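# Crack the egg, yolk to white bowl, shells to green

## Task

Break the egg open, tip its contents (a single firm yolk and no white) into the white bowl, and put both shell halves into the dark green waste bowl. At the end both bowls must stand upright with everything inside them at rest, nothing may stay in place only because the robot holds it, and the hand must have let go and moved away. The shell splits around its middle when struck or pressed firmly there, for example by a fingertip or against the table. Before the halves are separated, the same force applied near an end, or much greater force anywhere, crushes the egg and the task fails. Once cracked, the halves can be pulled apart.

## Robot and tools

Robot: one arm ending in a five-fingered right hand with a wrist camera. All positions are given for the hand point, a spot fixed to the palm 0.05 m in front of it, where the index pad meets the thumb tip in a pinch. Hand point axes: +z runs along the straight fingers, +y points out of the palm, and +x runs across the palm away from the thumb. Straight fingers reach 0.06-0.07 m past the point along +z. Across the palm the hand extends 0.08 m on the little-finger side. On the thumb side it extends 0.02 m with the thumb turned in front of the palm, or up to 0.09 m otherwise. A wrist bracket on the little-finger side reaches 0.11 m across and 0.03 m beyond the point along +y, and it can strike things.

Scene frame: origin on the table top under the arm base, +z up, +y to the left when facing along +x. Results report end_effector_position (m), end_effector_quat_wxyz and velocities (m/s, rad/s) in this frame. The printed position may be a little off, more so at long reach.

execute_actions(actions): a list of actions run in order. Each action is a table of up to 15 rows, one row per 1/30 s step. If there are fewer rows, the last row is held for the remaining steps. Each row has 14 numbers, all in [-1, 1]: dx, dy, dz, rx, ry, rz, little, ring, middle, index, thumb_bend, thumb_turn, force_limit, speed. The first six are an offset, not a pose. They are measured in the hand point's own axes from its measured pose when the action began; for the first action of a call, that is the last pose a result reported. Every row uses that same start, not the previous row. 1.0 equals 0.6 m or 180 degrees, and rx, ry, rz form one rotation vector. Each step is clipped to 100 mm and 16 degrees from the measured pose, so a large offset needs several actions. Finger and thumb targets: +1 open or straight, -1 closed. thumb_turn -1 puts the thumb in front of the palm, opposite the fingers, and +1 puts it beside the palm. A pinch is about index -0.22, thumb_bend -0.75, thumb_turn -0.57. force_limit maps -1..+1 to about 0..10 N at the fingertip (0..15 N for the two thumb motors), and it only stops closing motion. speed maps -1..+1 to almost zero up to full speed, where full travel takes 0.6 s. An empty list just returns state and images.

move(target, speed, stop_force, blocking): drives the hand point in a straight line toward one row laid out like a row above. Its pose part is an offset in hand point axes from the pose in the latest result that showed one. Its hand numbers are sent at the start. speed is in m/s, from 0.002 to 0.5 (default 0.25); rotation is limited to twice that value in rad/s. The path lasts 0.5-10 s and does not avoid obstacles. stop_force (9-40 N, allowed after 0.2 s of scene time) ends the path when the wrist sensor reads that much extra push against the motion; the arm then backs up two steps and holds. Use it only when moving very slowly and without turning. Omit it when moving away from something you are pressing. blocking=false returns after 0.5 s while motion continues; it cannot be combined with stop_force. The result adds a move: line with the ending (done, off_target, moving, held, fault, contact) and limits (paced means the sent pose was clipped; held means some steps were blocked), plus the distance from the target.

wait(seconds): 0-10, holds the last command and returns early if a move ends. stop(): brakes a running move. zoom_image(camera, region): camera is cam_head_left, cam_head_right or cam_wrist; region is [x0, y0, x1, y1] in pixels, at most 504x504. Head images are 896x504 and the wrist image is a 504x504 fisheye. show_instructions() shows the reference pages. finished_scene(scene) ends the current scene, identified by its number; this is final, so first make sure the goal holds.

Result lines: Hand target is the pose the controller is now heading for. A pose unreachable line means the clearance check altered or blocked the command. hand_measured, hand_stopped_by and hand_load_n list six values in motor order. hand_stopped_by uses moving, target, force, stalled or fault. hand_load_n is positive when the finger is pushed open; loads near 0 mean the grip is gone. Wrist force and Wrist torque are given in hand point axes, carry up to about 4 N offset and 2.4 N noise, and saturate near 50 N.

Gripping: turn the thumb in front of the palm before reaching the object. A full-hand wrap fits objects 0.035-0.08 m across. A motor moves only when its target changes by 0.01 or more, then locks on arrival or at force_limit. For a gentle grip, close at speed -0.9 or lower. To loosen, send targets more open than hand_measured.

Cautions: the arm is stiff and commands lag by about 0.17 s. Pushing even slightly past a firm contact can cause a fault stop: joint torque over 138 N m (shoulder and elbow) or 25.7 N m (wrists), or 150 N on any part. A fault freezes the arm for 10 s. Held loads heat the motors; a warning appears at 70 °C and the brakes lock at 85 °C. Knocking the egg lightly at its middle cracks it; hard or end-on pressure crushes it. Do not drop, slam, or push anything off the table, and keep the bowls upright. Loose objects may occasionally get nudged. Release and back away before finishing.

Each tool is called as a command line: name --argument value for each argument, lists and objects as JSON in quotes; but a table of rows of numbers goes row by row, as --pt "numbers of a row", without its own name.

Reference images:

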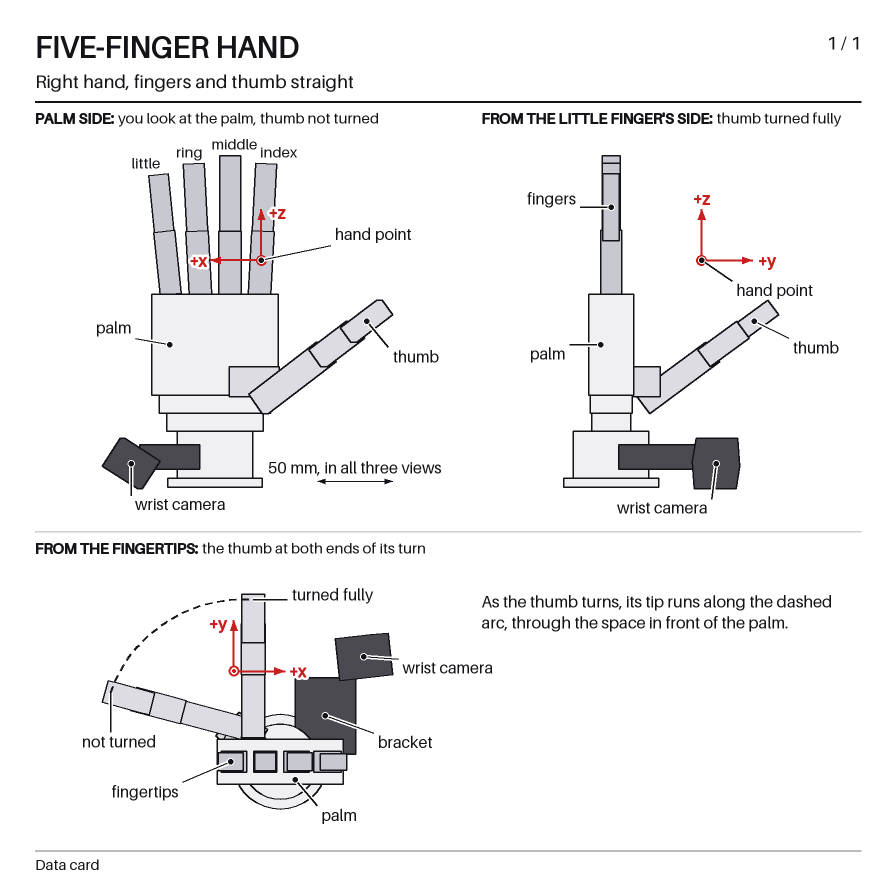

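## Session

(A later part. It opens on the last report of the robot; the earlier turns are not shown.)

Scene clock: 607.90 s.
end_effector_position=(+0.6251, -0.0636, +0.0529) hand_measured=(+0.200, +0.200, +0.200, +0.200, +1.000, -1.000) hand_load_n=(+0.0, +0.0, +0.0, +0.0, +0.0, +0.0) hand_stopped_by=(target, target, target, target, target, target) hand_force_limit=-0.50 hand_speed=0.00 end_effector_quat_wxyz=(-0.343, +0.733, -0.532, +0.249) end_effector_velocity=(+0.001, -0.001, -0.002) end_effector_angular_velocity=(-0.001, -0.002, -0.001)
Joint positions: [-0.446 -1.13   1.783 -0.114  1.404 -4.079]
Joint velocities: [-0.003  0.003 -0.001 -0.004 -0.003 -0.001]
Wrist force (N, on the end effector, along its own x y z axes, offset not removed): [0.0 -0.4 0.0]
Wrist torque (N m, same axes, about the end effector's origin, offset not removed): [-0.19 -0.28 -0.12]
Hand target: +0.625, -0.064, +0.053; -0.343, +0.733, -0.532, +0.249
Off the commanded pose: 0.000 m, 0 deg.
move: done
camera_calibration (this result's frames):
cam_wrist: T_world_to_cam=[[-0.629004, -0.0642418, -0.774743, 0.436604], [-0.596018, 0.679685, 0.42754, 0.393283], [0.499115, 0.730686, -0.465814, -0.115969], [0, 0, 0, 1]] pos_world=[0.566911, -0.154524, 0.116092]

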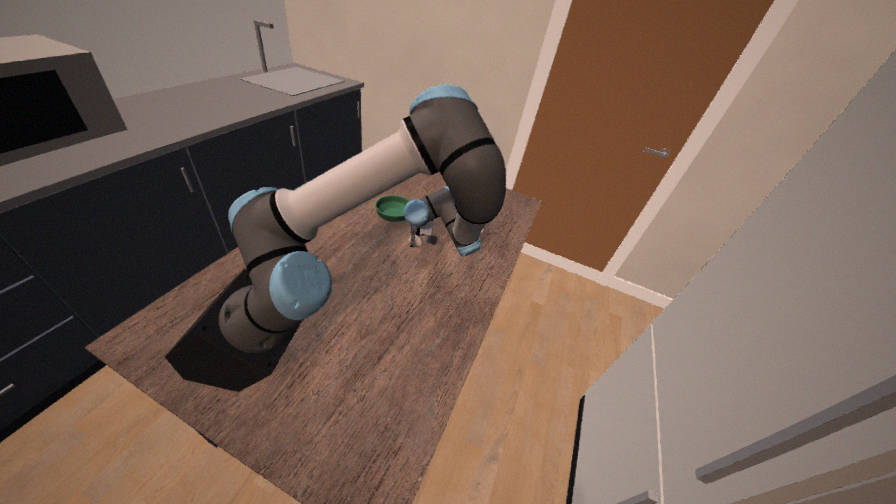

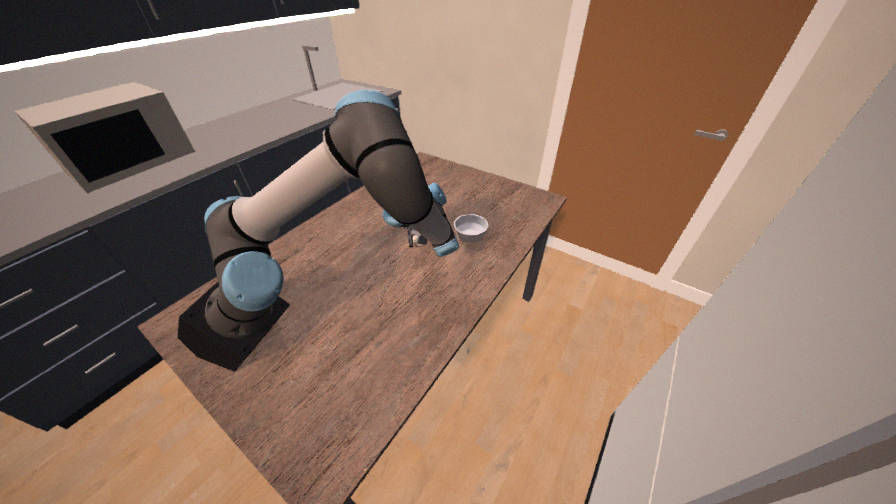

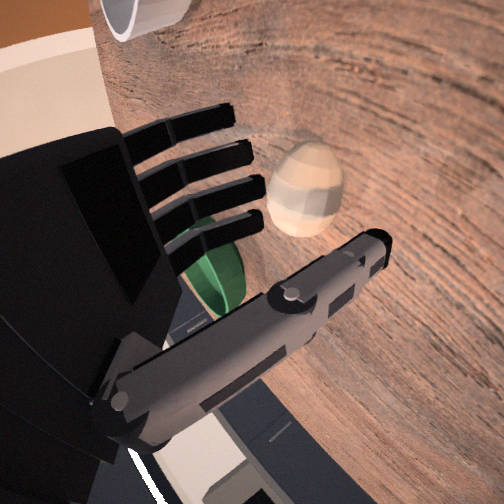

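Shadow band only. Continue and grasp.

move --target '[0,0.031,0.026,0,0,0,0.2,0.2,0.2,0.2,1,-1,-0.5,0]' --speed 0.03

move --target '[0,0,0,0,0,0,0.2,-1,-1,-1,-1,-1,-0.5,-0.9]'

move --target '[0,-0.15,-0.128,0,0,0,0.2,-1,-1,-1,-1,-1,-0.5,-0.9]' --speed 0.1

Scene clock: 617.77 s.
end_effector_position=(+0.6251, -0.0636, +0.0290) hand_measured=(+0.200, +0.200, +0.200, +0.200, +1.000, -1.000) hand_load_n=(+0.0, +0.0, +0.0, +0.0, +0.0, +0.0) hand_stopped_by=(target, target, target, target, target, target) hand_force_limit=-0.50 hand_speed=0.00 end_effector_quat_wxyz=(-0.343, +0.733, -0.532, +0.249) end_effector_velocity=(+0.000, -0.000, -0.002) end_effector_angular_velocity=(-0.000, -0.001, +0.000)
Joint positions: [-0.473 -1.09   1.78  -0.148  1.381 -4.093]
Joint velocities: [-0.003  0.004 -0.001 -0.004 -0.003 -0.002]
Wrist force (N, on the end effector, along its own x y z axes, offset not removed): [-0.1 -1.0 1.3]
Wrist torque (N m, same axes, about the end effector's origin, offset not removed): [-0.16 -0.07 0.14]
Hand target: +0.625, -0.064, +0.029; -0.343, +0.733, -0.532, +0.249
Off the commanded pose: 0.000 m, 0 deg.
move: done
camera_calibration (this result's frames):
cam_wrist: T_world_to_cam=[[-0.629013, -0.0642011, -0.77474, 0.418104], [-0.596004, 0.679677, 0.427573, 0.403538], [0.499122, 0.730696, -0.46579, -0.127173], [0, 0, 0, 1]] pos_world=[0.566978, -0.154508, 0.0921439]

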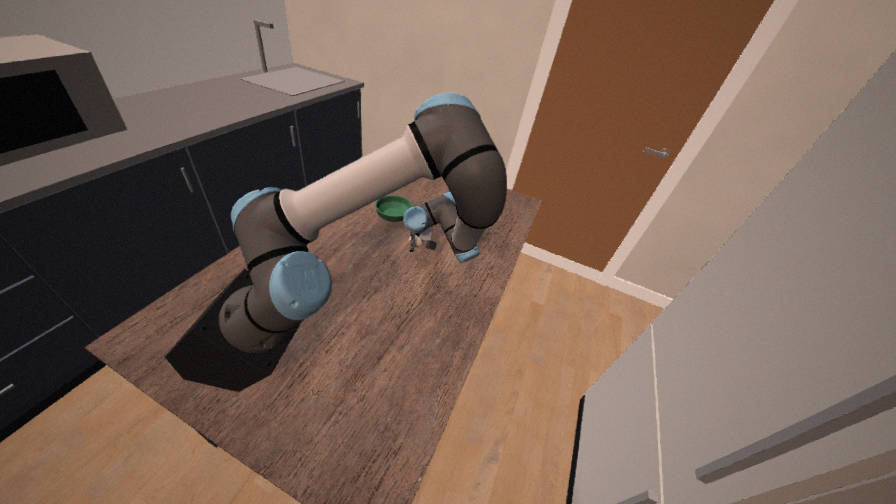

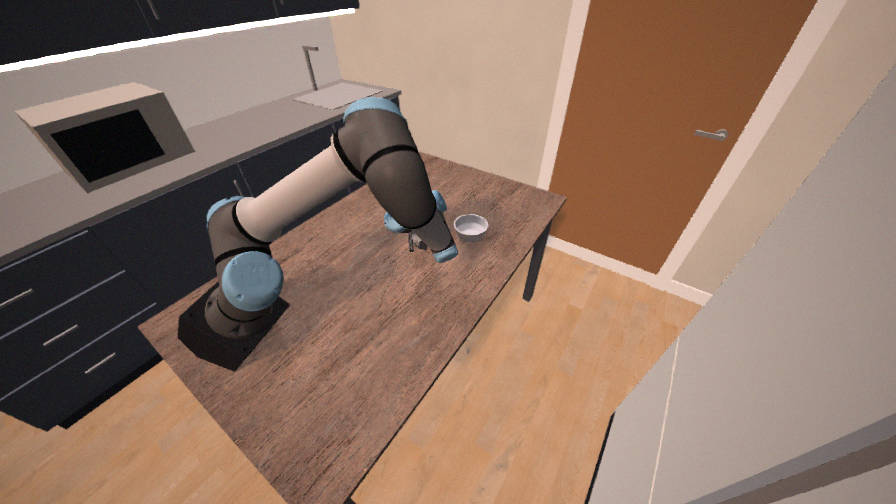

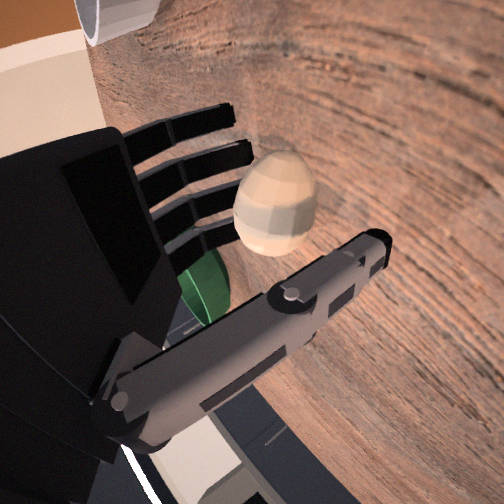

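Scene clock: 621.30 s.
end_effector_position=(+0.6251, -0.0636, +0.0290) hand_measured=(+0.200, -0.344, -0.120, -0.170, +0.788, -1.000) hand_load_n=(+0.0, +2.5, +1.0, +2.5, +6.5, +2.0) hand_stopped_by=(target, force, force, force, force, target) hand_force_limit=-0.50 hand_speed=-0.90 end_effector_quat_wxyz=(-0.343, +0.733, -0.532, +0.249) end_effector_velocity=(+0.001, +0.001, +0.001) end_effector_angular_velocity=(+0.001, -0.001, +0.001)
Joint positions: [-0.473 -1.09   1.78  -0.148  1.381 -4.093]
Joint velocities: [ 0.001 -0.    -0.001  0.001 -0.001  0.   ]
Wrist force (N, on the end effector, along its own x y z axes, offset not removed): [2.0 -0.4 0.3]
Wrist torque (N m, same axes, about the end effector's origin, offset not removed): [0.02 -0.40 -0.17]
Hand target: +0.625, -0.064, +0.029; -0.343, +0.733, -0.532, +0.249
Off the commanded pose: 0.000 m, 0 deg.
move: done
camera_calibration (this result's frames):
cam_wrist: T_world_to_cam=[[-0.629018, -0.0642017, -0.774735, 0.418105], [-0.595999, 0.679681, 0.427575, 0.403535], [0.499121, 0.730693, -0.465795, -0.127172], [0, 0, 0, 1]] pos_world=[0.566976, -0.154509, 0.0921436]

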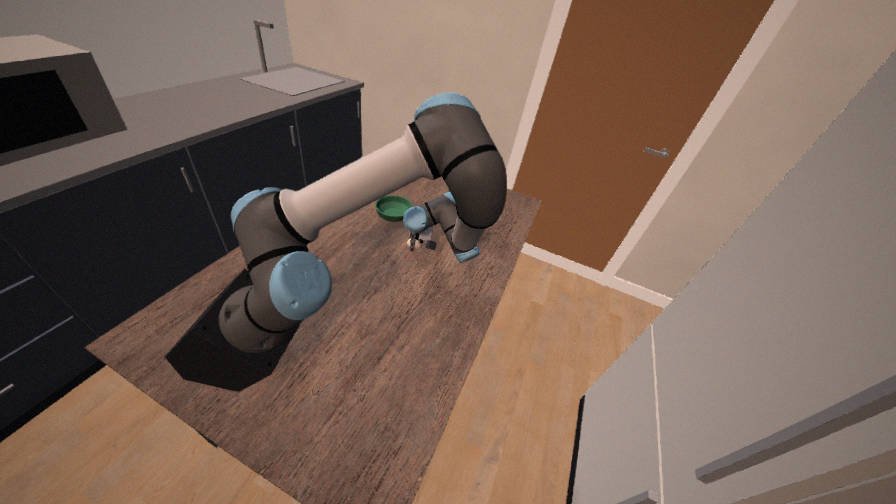

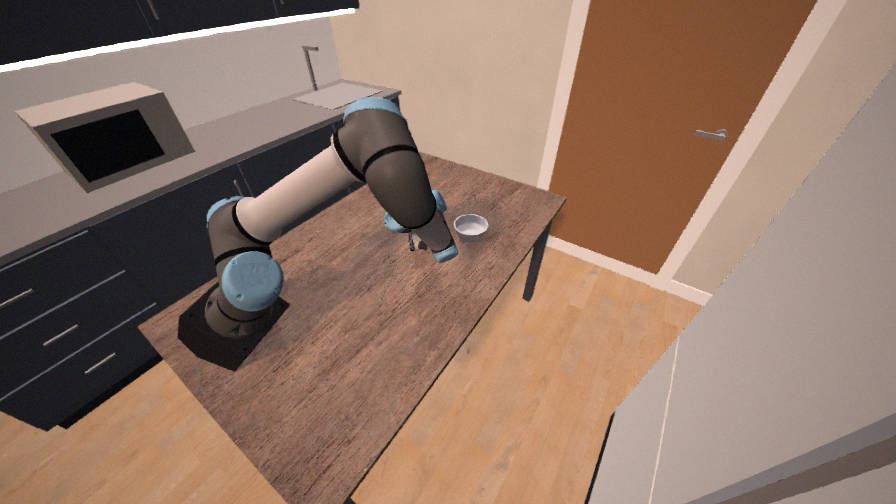

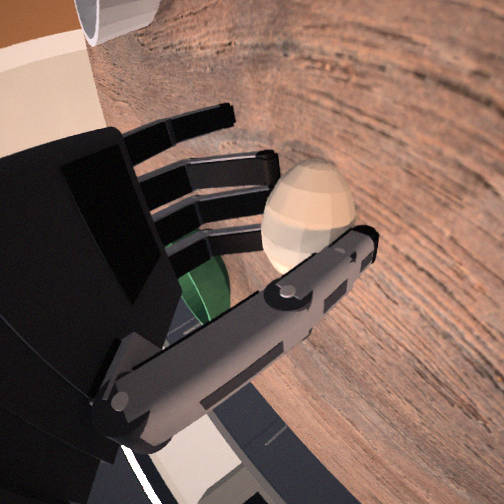

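Scene clock: 623.00 s.
end_effector_position=(+0.6238, -0.0640, +0.1468) hand_measured=(+0.200, -0.344, -0.120, -0.170, +0.788, -1.000) hand_load_n=(+0.0, +2.5, +1.0, +2.5, +6.5, +2.0) hand_stopped_by=(target, force, force, force, force, target) hand_force_limit=-0.50 hand_speed=-0.90 end_effector_quat_wxyz=(-0.343, +0.733, -0.532, +0.250) end_effector_velocity=(+0.001, -0.001, +0.003) end_effector_angular_velocity=(-0.002, -0.001, -0.002)
Joint positions: [-0.334 -1.267  1.765  0.035  1.501 -4.021]
Joint velocities: [ 0.004 -0.003 -0.003  0.004  0.005  0.002]
Wrist force (N, on the end effector, along its own x y z axes, offset not removed): [-4.4 0.0 1.4]
Wrist torque (N m, same axes, about the end effector's origin, offset not removed): [0.06 0.57 -0.21]
Hand target: +0.624, -0.064, +0.147; -0.343, +0.733, -0.532, +0.249
Off the commanded pose: 0.000 m, 0 deg.
move: done
camera_calibration (this result's frames):
cam_wrist: T_world_to_cam=[[-0.628981, -0.0644079, -0.774748, 0.50853], [-0.596051, 0.679748, 0.427395, 0.352694], [0.499105, 0.730613, -0.465939, -0.0713109], [0, 0, 0, 1]] pos_world=[0.565671, -0.154889, 0.210016]

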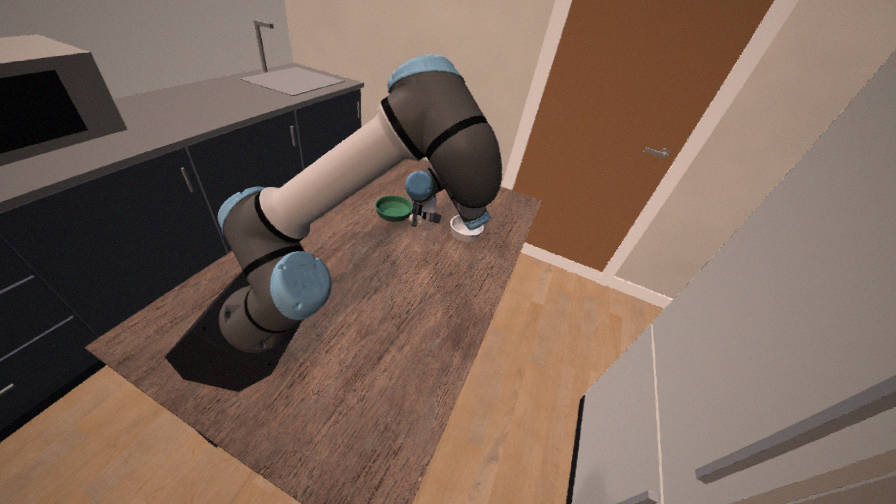

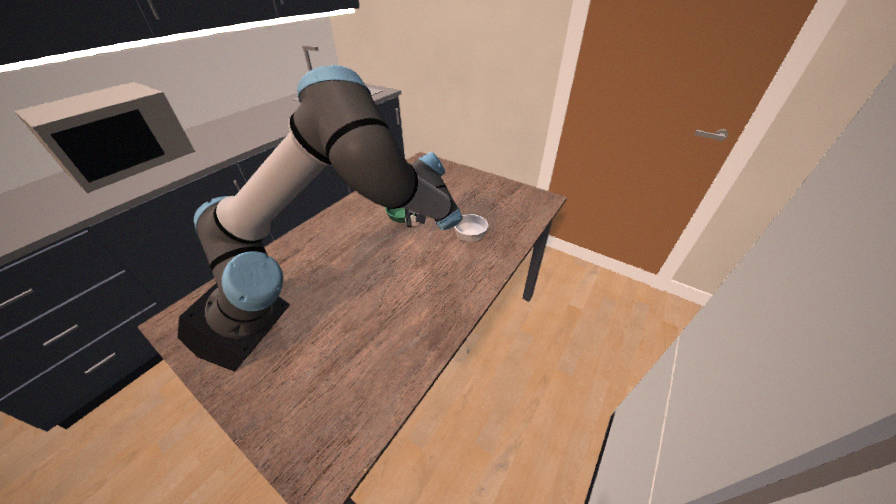

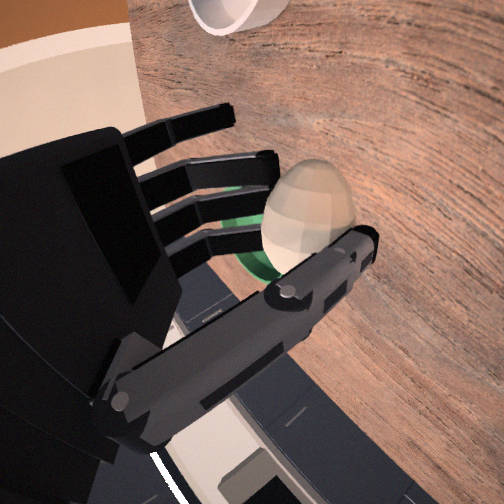

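execute_actions --actions '[]'

Scene clock: 646.53 s.
end_effector_position=(+0.6238, -0.0640, +0.1471) hand_measured=(+0.200, -0.344, -0.120, -0.170, +0.788, -1.000) hand_load_n=(+0.0, +2.5, +1.0, +2.5, +6.5, +2.0) hand_stopped_by=(target, force, force, force, force, target) hand_force_limit=-0.50 hand_speed=-0.90 end_effector_quat_wxyz=(-0.343, +0.733, -0.532, +0.249) end_effector_velocity=(+0.001, +0.000, +0.001) end_effector_angular_velocity=(-0.000, -0.001, +0.000)
Joint positions: [-0.333 -1.268  1.765  0.035  1.501 -4.021]
Joint velocities: [ 0.002  0.    -0.001  0.     0.001  0.   ]
Wrist force (N, on the end effector, along its own x y z axes, offset not removed): [-1.7 2.0 0.3]
Wrist torque (N m, same axes, about the end effector's origin, offset not removed): [0.38 0.05 -0.05]
Hand target: +0.624, -0.064, +0.147; -0.343, +0.733, -0.532, +0.249
Off the commanded pose: 0.000 m, 0 deg.
camera_calibration (this result's frames):
cam_wrist: T_world_to_cam=[[-0.629015, -0.0644195, -0.77472, 0.508792], [-0.596035, 0.679749, 0.427414, 0.352547], [0.499081, 0.73061, -0.465969, -0.0711371], [0, 0, 0, 1]] pos_world=[0.565671, -0.154894, 0.21034]

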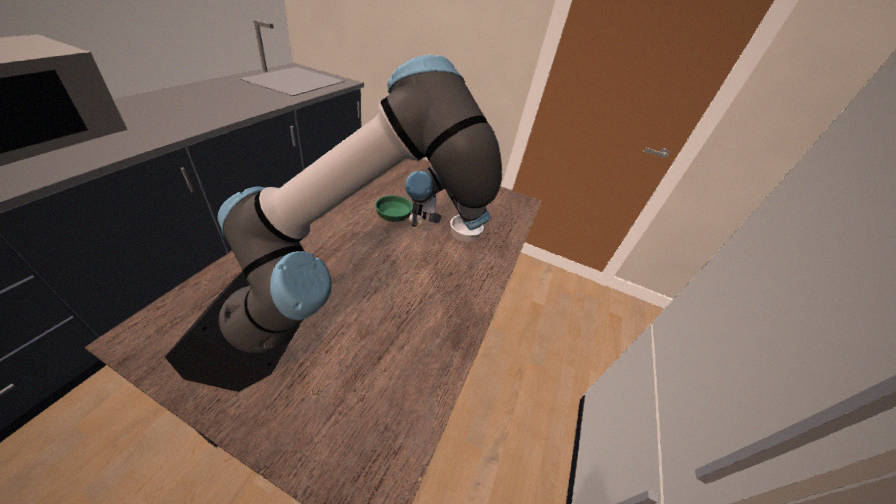

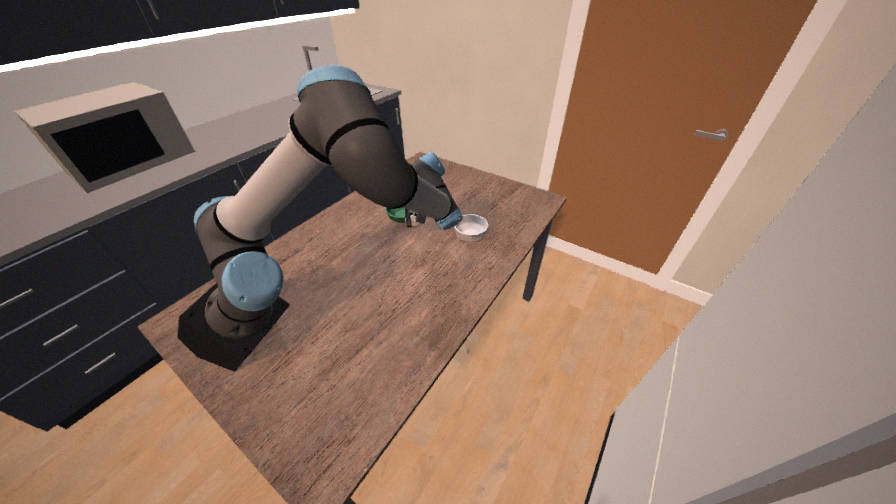

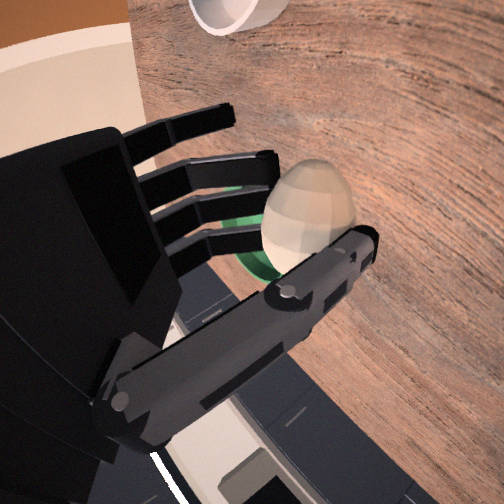

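move --target '[0.31,-0.035,0.12,0,0,0,0.2,-1,-1,-1,-1,-1,-0.5,-0.9]' --speed 0.15

zoom_image --camera "cam_head_right" --region '[380,150,540,270]'

zoom_image --camera "cam_head_left" --region '[360,150,540,270]'

Scene clock: 681.20 s.
end_effector_position=(+0.7468, -0.2193, +0.1173) hand_measured=(+0.200, -0.344, -0.120, -0.170, +0.788, -1.000) hand_load_n=(+0.0, +2.5, +1.0, +2.5, +6.5, +2.0) hand_stopped_by=(target, force, force, force, force, target) hand_force_limit=-0.50 hand_speed=-0.90 end_effector_quat_wxyz=(-0.343, +0.733, -0.532, +0.250) end_effector_velocity=(+0.002, -0.002, +0.000) end_effector_angular_velocity=(+0.000, -0.000, +0.002)
Joint positions: [-0.506 -1.035  1.171  0.409  1.352 -4.11 ]
Joint velocities: [-0.001  0.006 -0.015  0.01  -0.002 -0.001]
Wrist force (N, on the end effector, along its own x y z axes, offset not removed): [-4.6 -1.8 3.1]
Wrist torque (N m, same axes, about the end effector's origin, offset not removed): [-0.38 0.49 -0.31]
Hand target: +0.747, -0.219, +0.117; -0.343, +0.733, -0.532, +0.249
Off the commanded pose: 0.000 m, 0 deg.
move: done
camera_calibration (this result's frames):
cam_wrist: T_world_to_cam=[[-0.628832, -0.0641107, -0.774894, 0.552965], [-0.595964, 0.679832, 0.427383, 0.544159], [0.499398, 0.730561, -0.465707, -0.0332583], [0, 0, 0, 1]] pos_world=[0.688631, -0.310189, 0.180436]

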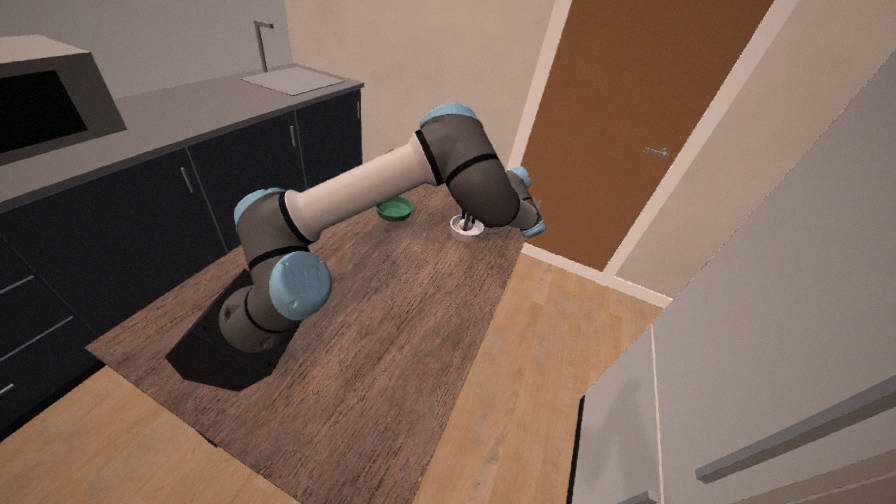

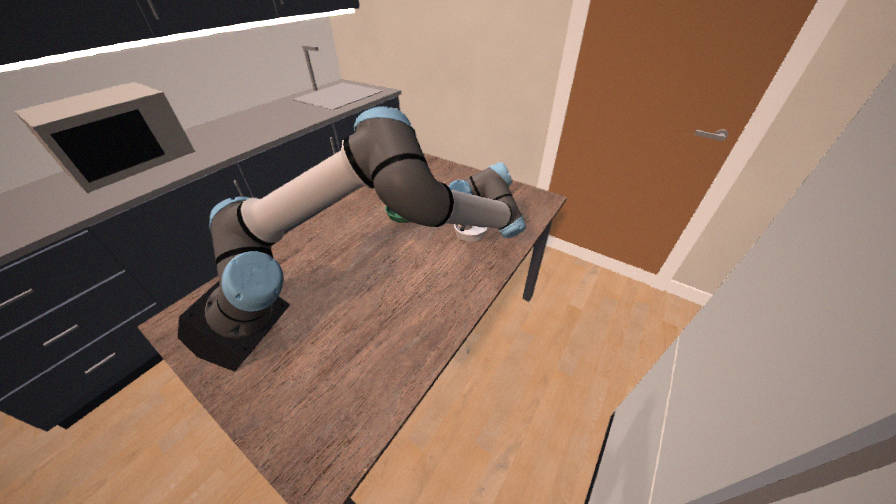

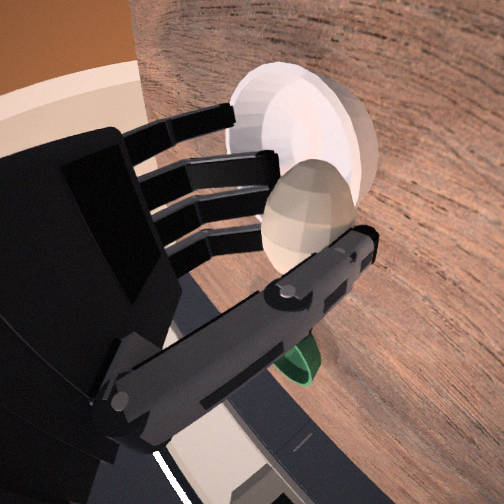

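Region (380, 150, 540, 270) of cam_head_right's 896x504 image, scaled by 3.150, with more detail than that image has; it fills the top 378 rows of this view, and the rest is white.

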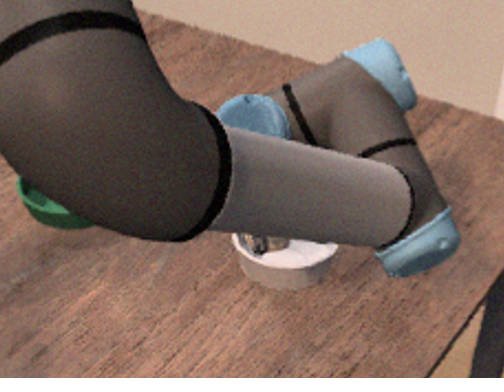

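Region (360, 150, 540, 270) of cam_head_left's 896x504 image, scaled by 2.800, with more detail than that image has.

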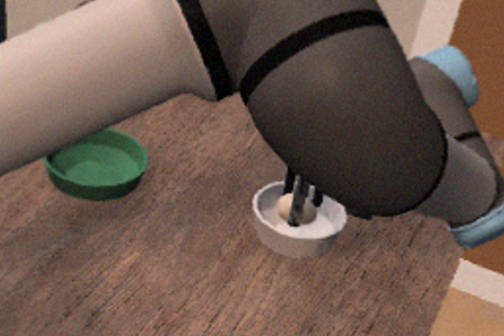

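move --target '[0,-0.0638,-0.0536,0,0,0,0.2,-1,-1,-1,-1,-1,-0.5,-0.9]' --speed 0.08 --stop_force 12

Scene clock: 689.00 s.
end_effector_position=(+0.7466, -0.2193, +0.1669) hand_measured=(+0.200, -0.344, -0.120, -0.170, +0.788, -1.000) hand_load_n=(+0.0, +2.5, +1.0, +2.5, +6.5, +2.0) hand_stopped_by=(target, force, force, force, force, target) hand_force_limit=-0.50 hand_speed=-0.90 end_effector_quat_wxyz=(-0.343, +0.733, -0.532, +0.250) end_effector_velocity=(-0.000, -0.001, +0.002) end_effector_angular_velocity=(-0.001, +0.001, -0.001)
Joint positions: [-0.462 -1.084  1.147  0.477  1.39  -4.087]
Joint velocities: [ 0.001 -0.002 -0.002  0.003  0.003  0.001]
Wrist force (N, on the end effector, along its own x y z axes, offset not removed): [0.2 -4.0 3.6]
Wrist torque (N m, same axes, about the end effector's origin, offset not removed): [-0.76 -0.05 -0.37]
Hand target: +0.747, -0.219, +0.167; -0.343, +0.733, -0.532, +0.250
Off the commanded pose: 0.000 m, 0 deg.
move: done
camera_calibration (this result's frames):
cam_wrist: T_world_to_cam=[[-0.628819, -0.0641721, -0.774899, 0.591287], [-0.595979, 0.679854, 0.427326, 0.522889], [0.499396, 0.730534, -0.46575, -0.010015], [0, 0, 0, 1]] pos_world=[0.688445, -0.310228, 0.23008]

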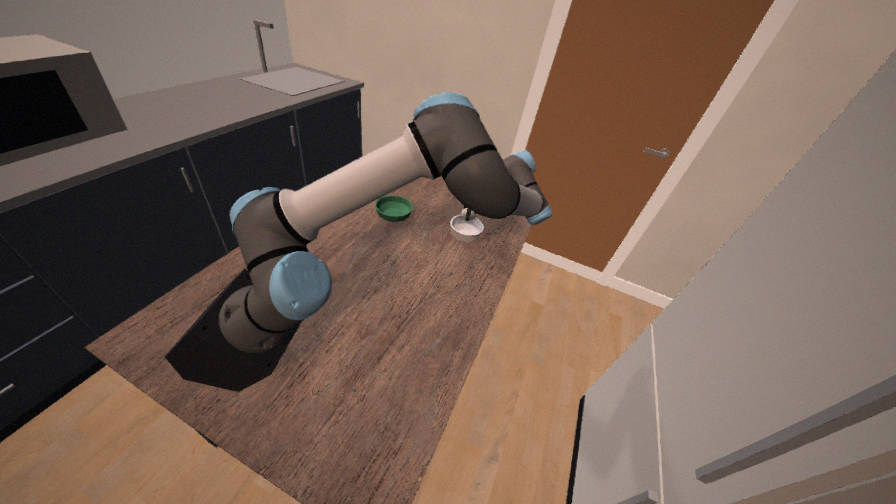

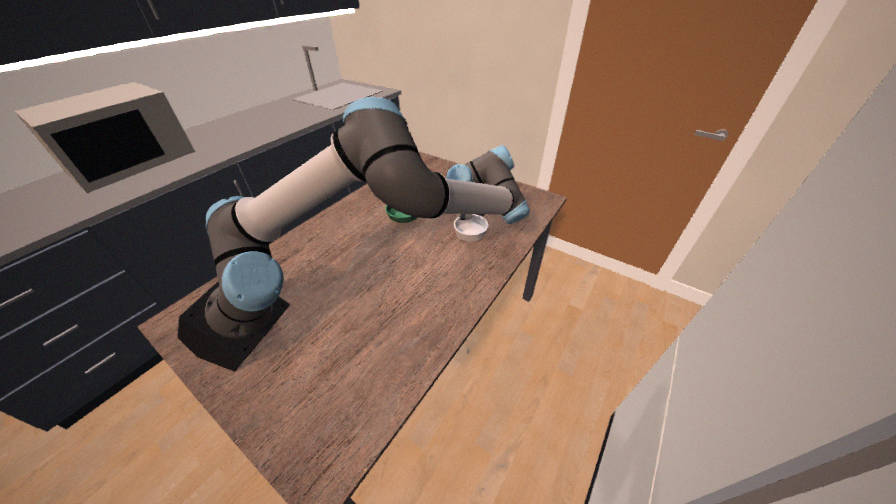

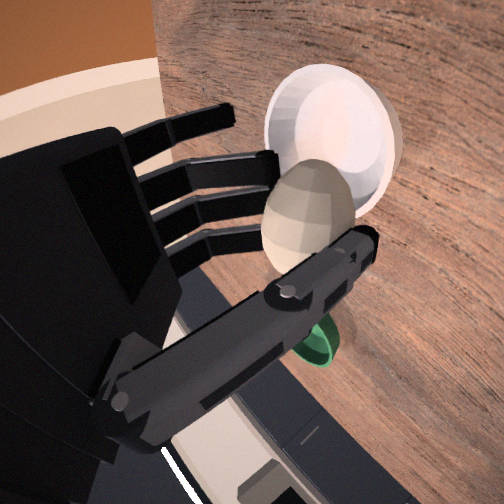

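move --target '[0,0.128,0.107,0,0,0,0.2,-1,-1,-1,-1,-1,-0.5,-0.9]' --speed 0.08 --stop_force 12

Scene clock: 699.27 s.
end_effector_position=(+0.7467, -0.2193, +0.0672) hand_measured=(+0.200, -0.344, -0.122, -0.170, +0.788, -1.000) hand_load_n=(+0.0, +1.5, +0.0, +3.0, +4.5, +1.5) hand_stopped_by=(target, force, force, force, force, target) hand_force_limit=-0.50 hand_speed=-0.90 end_effector_quat_wxyz=(-0.343, +0.733, -0.532, +0.250) end_effector_velocity=(+0.000, -0.001, -0.003) end_effector_angular_velocity=(-0.001, -0.000, -0.001)
Joint positions: [-0.548 -0.977  1.179  0.349  1.317 -4.132]
Joint velocities: [-0.003  0.004 -0.002 -0.003 -0.001 -0.001]
Wrist force (N, on the end effector, along its own x y z axes, offset not removed): [0.0 -3.4 3.6]
Wrist torque (N m, same axes, about the end effector's origin, offset not removed): [-0.43 -0.24 -0.34]
Hand target: +0.747, -0.219, +0.067; -0.343, +0.733, -0.532, +0.250
Off the commanded pose: 0.000 m, 0 deg.
move: done
camera_calibration (this result's frames):
cam_wrist: T_world_to_cam=[[-0.628832, -0.0640378, -0.7749, 0.514127], [-0.595954, 0.679805, 0.427439, 0.565512], [0.499408, 0.730592, -0.465647, -0.0565407], [0, 0, 0, 1]] pos_world=[0.688556, -0.310206, 0.130348]

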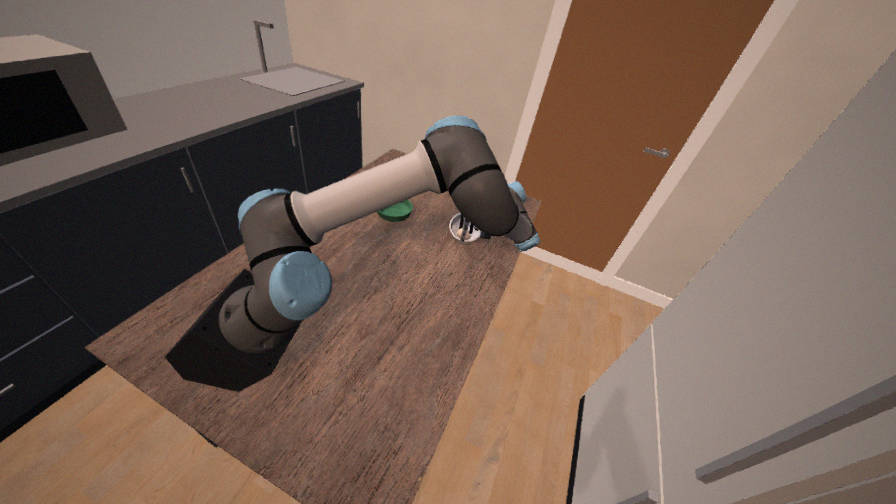

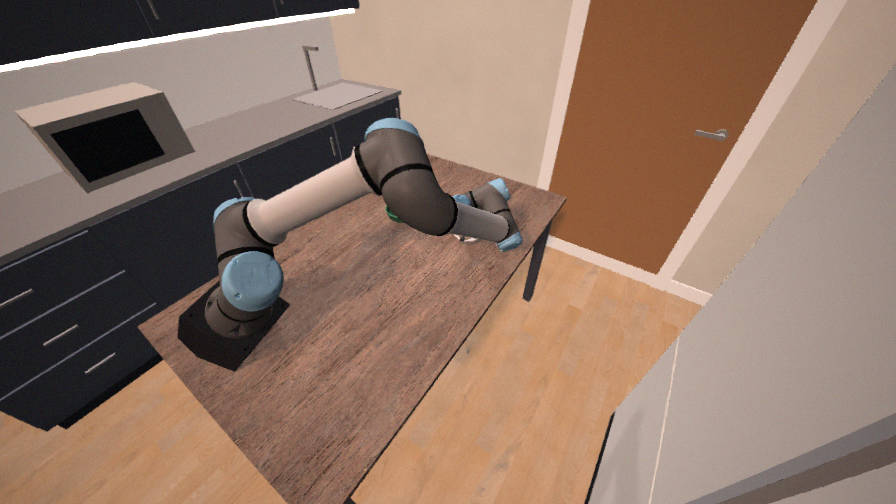

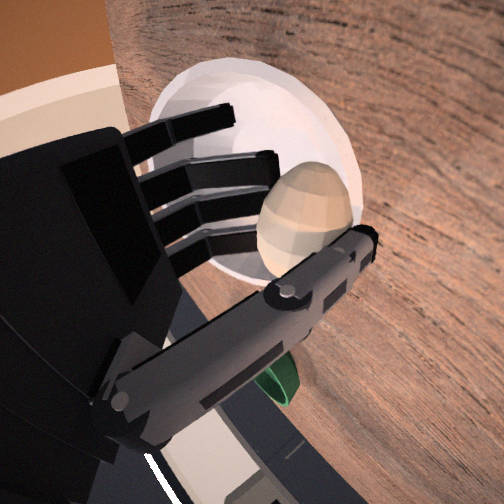

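move --target '[0,-0.016,-0.046,0,0,0,0.2,-1,-1,-1,-1,-1,-0.5,-0.9]' --speed 0.05

move --target '[0,0.057,0.048,0,0,0,0.2,-1,-1,-1,-1,-1,-0.5,-0.9]' --speed 0.1 --stop_force 12

Scene clock: 709.37 s.
end_effector_position=(+0.7326, -0.2239, +0.0920) hand_measured=(+0.200, -0.344, -0.122, -0.170, +0.788, -1.000) hand_load_n=(+0.0, +1.5, +0.0, +3.0, +5.0, +1.5) hand_stopped_by=(target, force, force, force, force, target) hand_force_limit=-0.50 hand_speed=-0.90 end_effector_quat_wxyz=(-0.343, +0.733, -0.532, +0.250) end_effector_velocity=(-0.001, +0.000, +0.002) end_effector_angular_velocity=(-0.000, -0.002, +0.001)
Joint positions: [-0.547 -1.039  1.227  0.362  1.318 -4.132]
Joint velocities: [ 0.001 -0.004  0.004  0.    -0.001 -0.001]
Wrist force (N, on the end effector, along its own x y z axes, offset not removed): [0.1 0.8 0.2]
Wrist torque (N m, same axes, about the end effector's origin, offset not removed): [0.32 0.08 0.01]
Hand target: +0.732, -0.224, +0.092; -0.343, +0.733, -0.532, +0.250
Off the commanded pose: 0.000 m, 0 deg.
move: done
camera_calibration (this result's frames):
cam_wrist: T_world_to_cam=[[-0.628853, -0.0640374, -0.774883, 0.524127], [-0.595947, 0.679799, 0.427459, 0.549593], [0.499391, 0.730598, -0.465656, -0.0345282], [0, 0, 0, 1]] pos_world=[0.67437, -0.314823, 0.155131]

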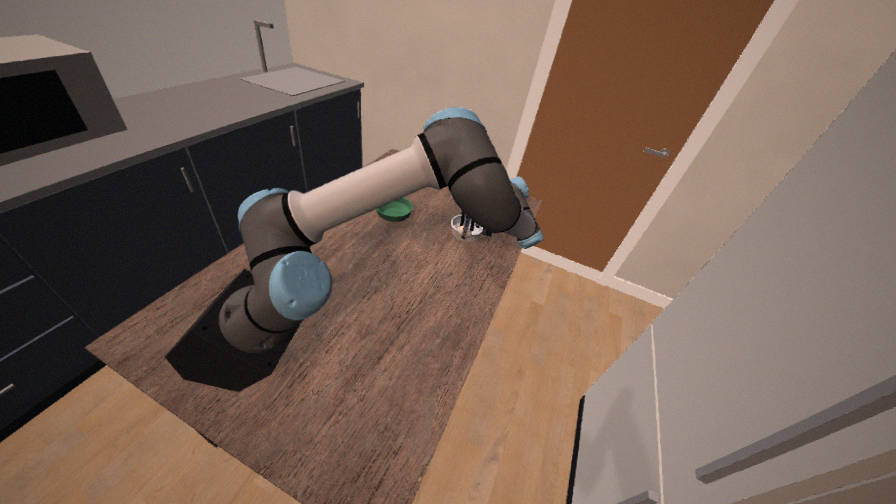

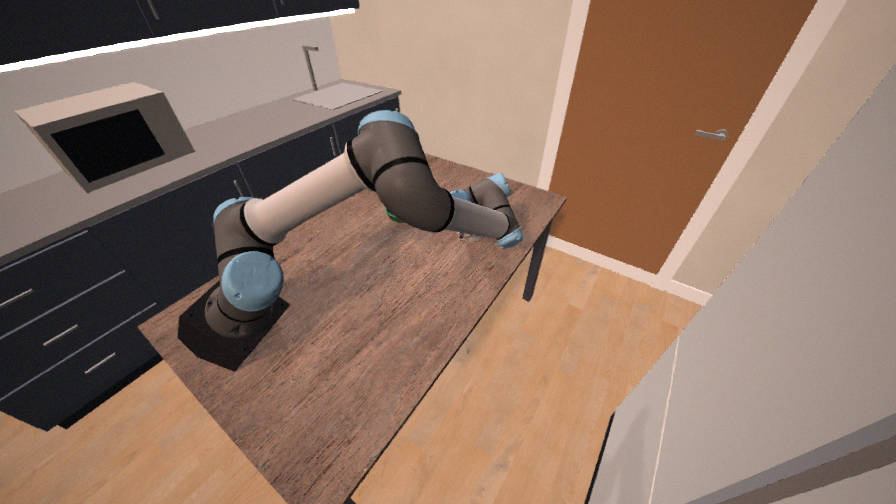

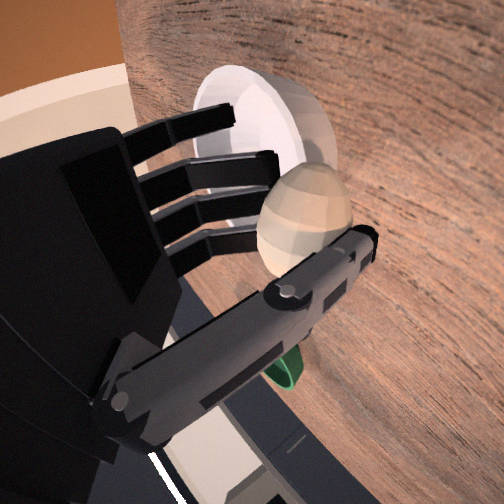

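Scene clock: 710.33 s.
end_effector_position=(+0.7328, -0.2238, +0.0477) hand_measured=(+0.200, -0.344, -0.122, -0.172, +0.788, -1.000) hand_load_n=(+0.5, +1.0, -0.5, -2.5, +6.0, +3.0) hand_stopped_by=(target, force, force, force, force, target) hand_force_limit=-0.50 hand_speed=-0.90 end_effector_quat_wxyz=(-0.343, +0.733, -0.532, +0.250) end_effector_velocity=(-0.000, -0.000, -0.003) end_effector_angular_velocity=(-0.001, +0.001, -0.000)
Joint positions: [-0.582 -0.982  1.226  0.311  1.287 -4.151]
Joint velocities: [-0.002  0.004 -0.001 -0.003 -0.001 -0.001]
Wrist force (N, on the end effector, along its own x y z axes, offset not removed): [-3.8 -7.2 -10.3]
Wrist torque (N m, same axes, about the end effector's origin, offset not removed): [-0.10 0.52 -0.23]
Hand target: +0.733, -0.224, +0.047; -0.343, +0.733, -0.532, +0.250
Off the commanded pose: 0.000 m, 0 deg.
move: done
camera_calibration (this result's frames):
cam_wrist: T_world_to_cam=[[-0.628757, -0.0639995, -0.774964, 0.489881], [-0.596017, 0.679753, 0.427434, 0.568657], [0.499429, 0.730643, -0.465544, -0.0553592], [0, 0, 0, 1]] pos_world=[0.674593, -0.314747, 0.110805]

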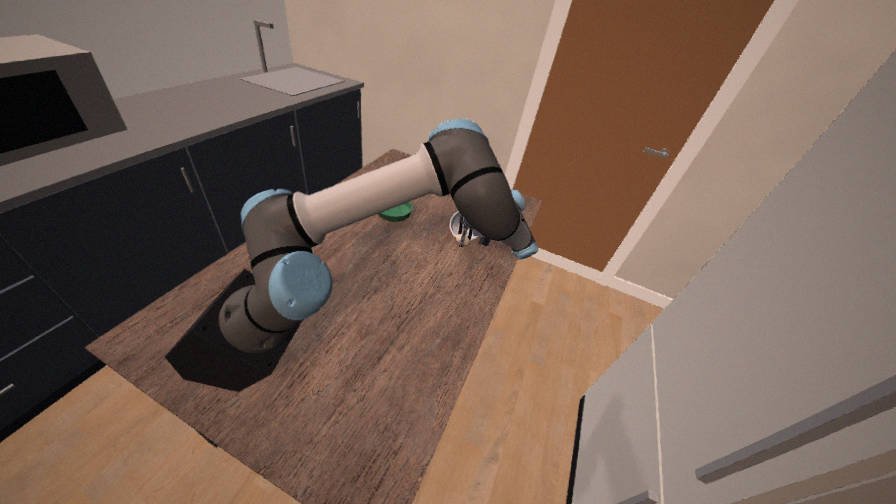

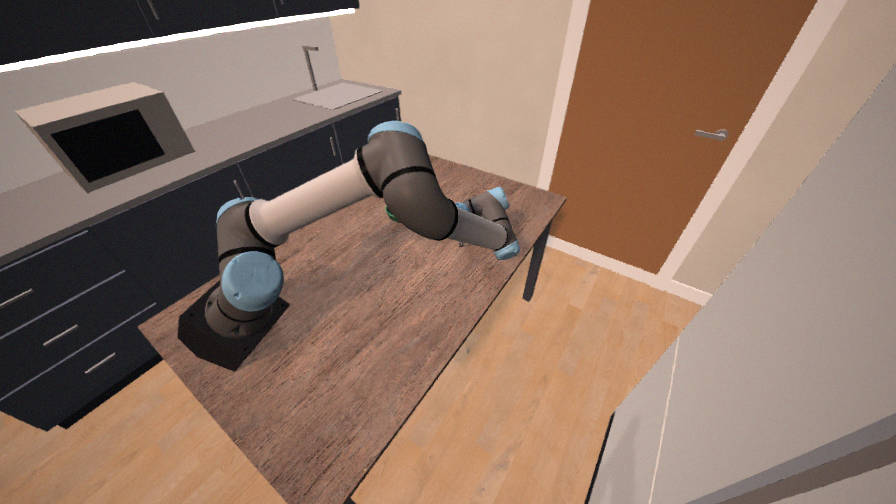

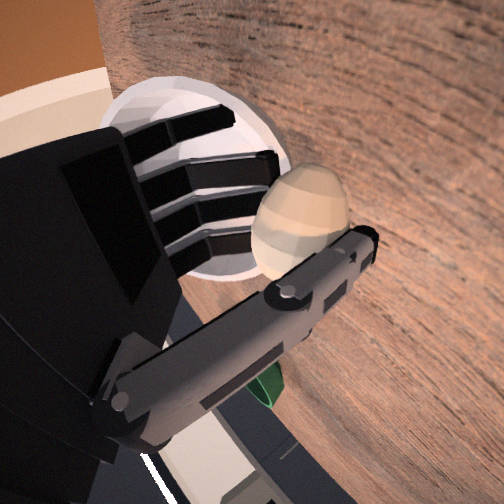

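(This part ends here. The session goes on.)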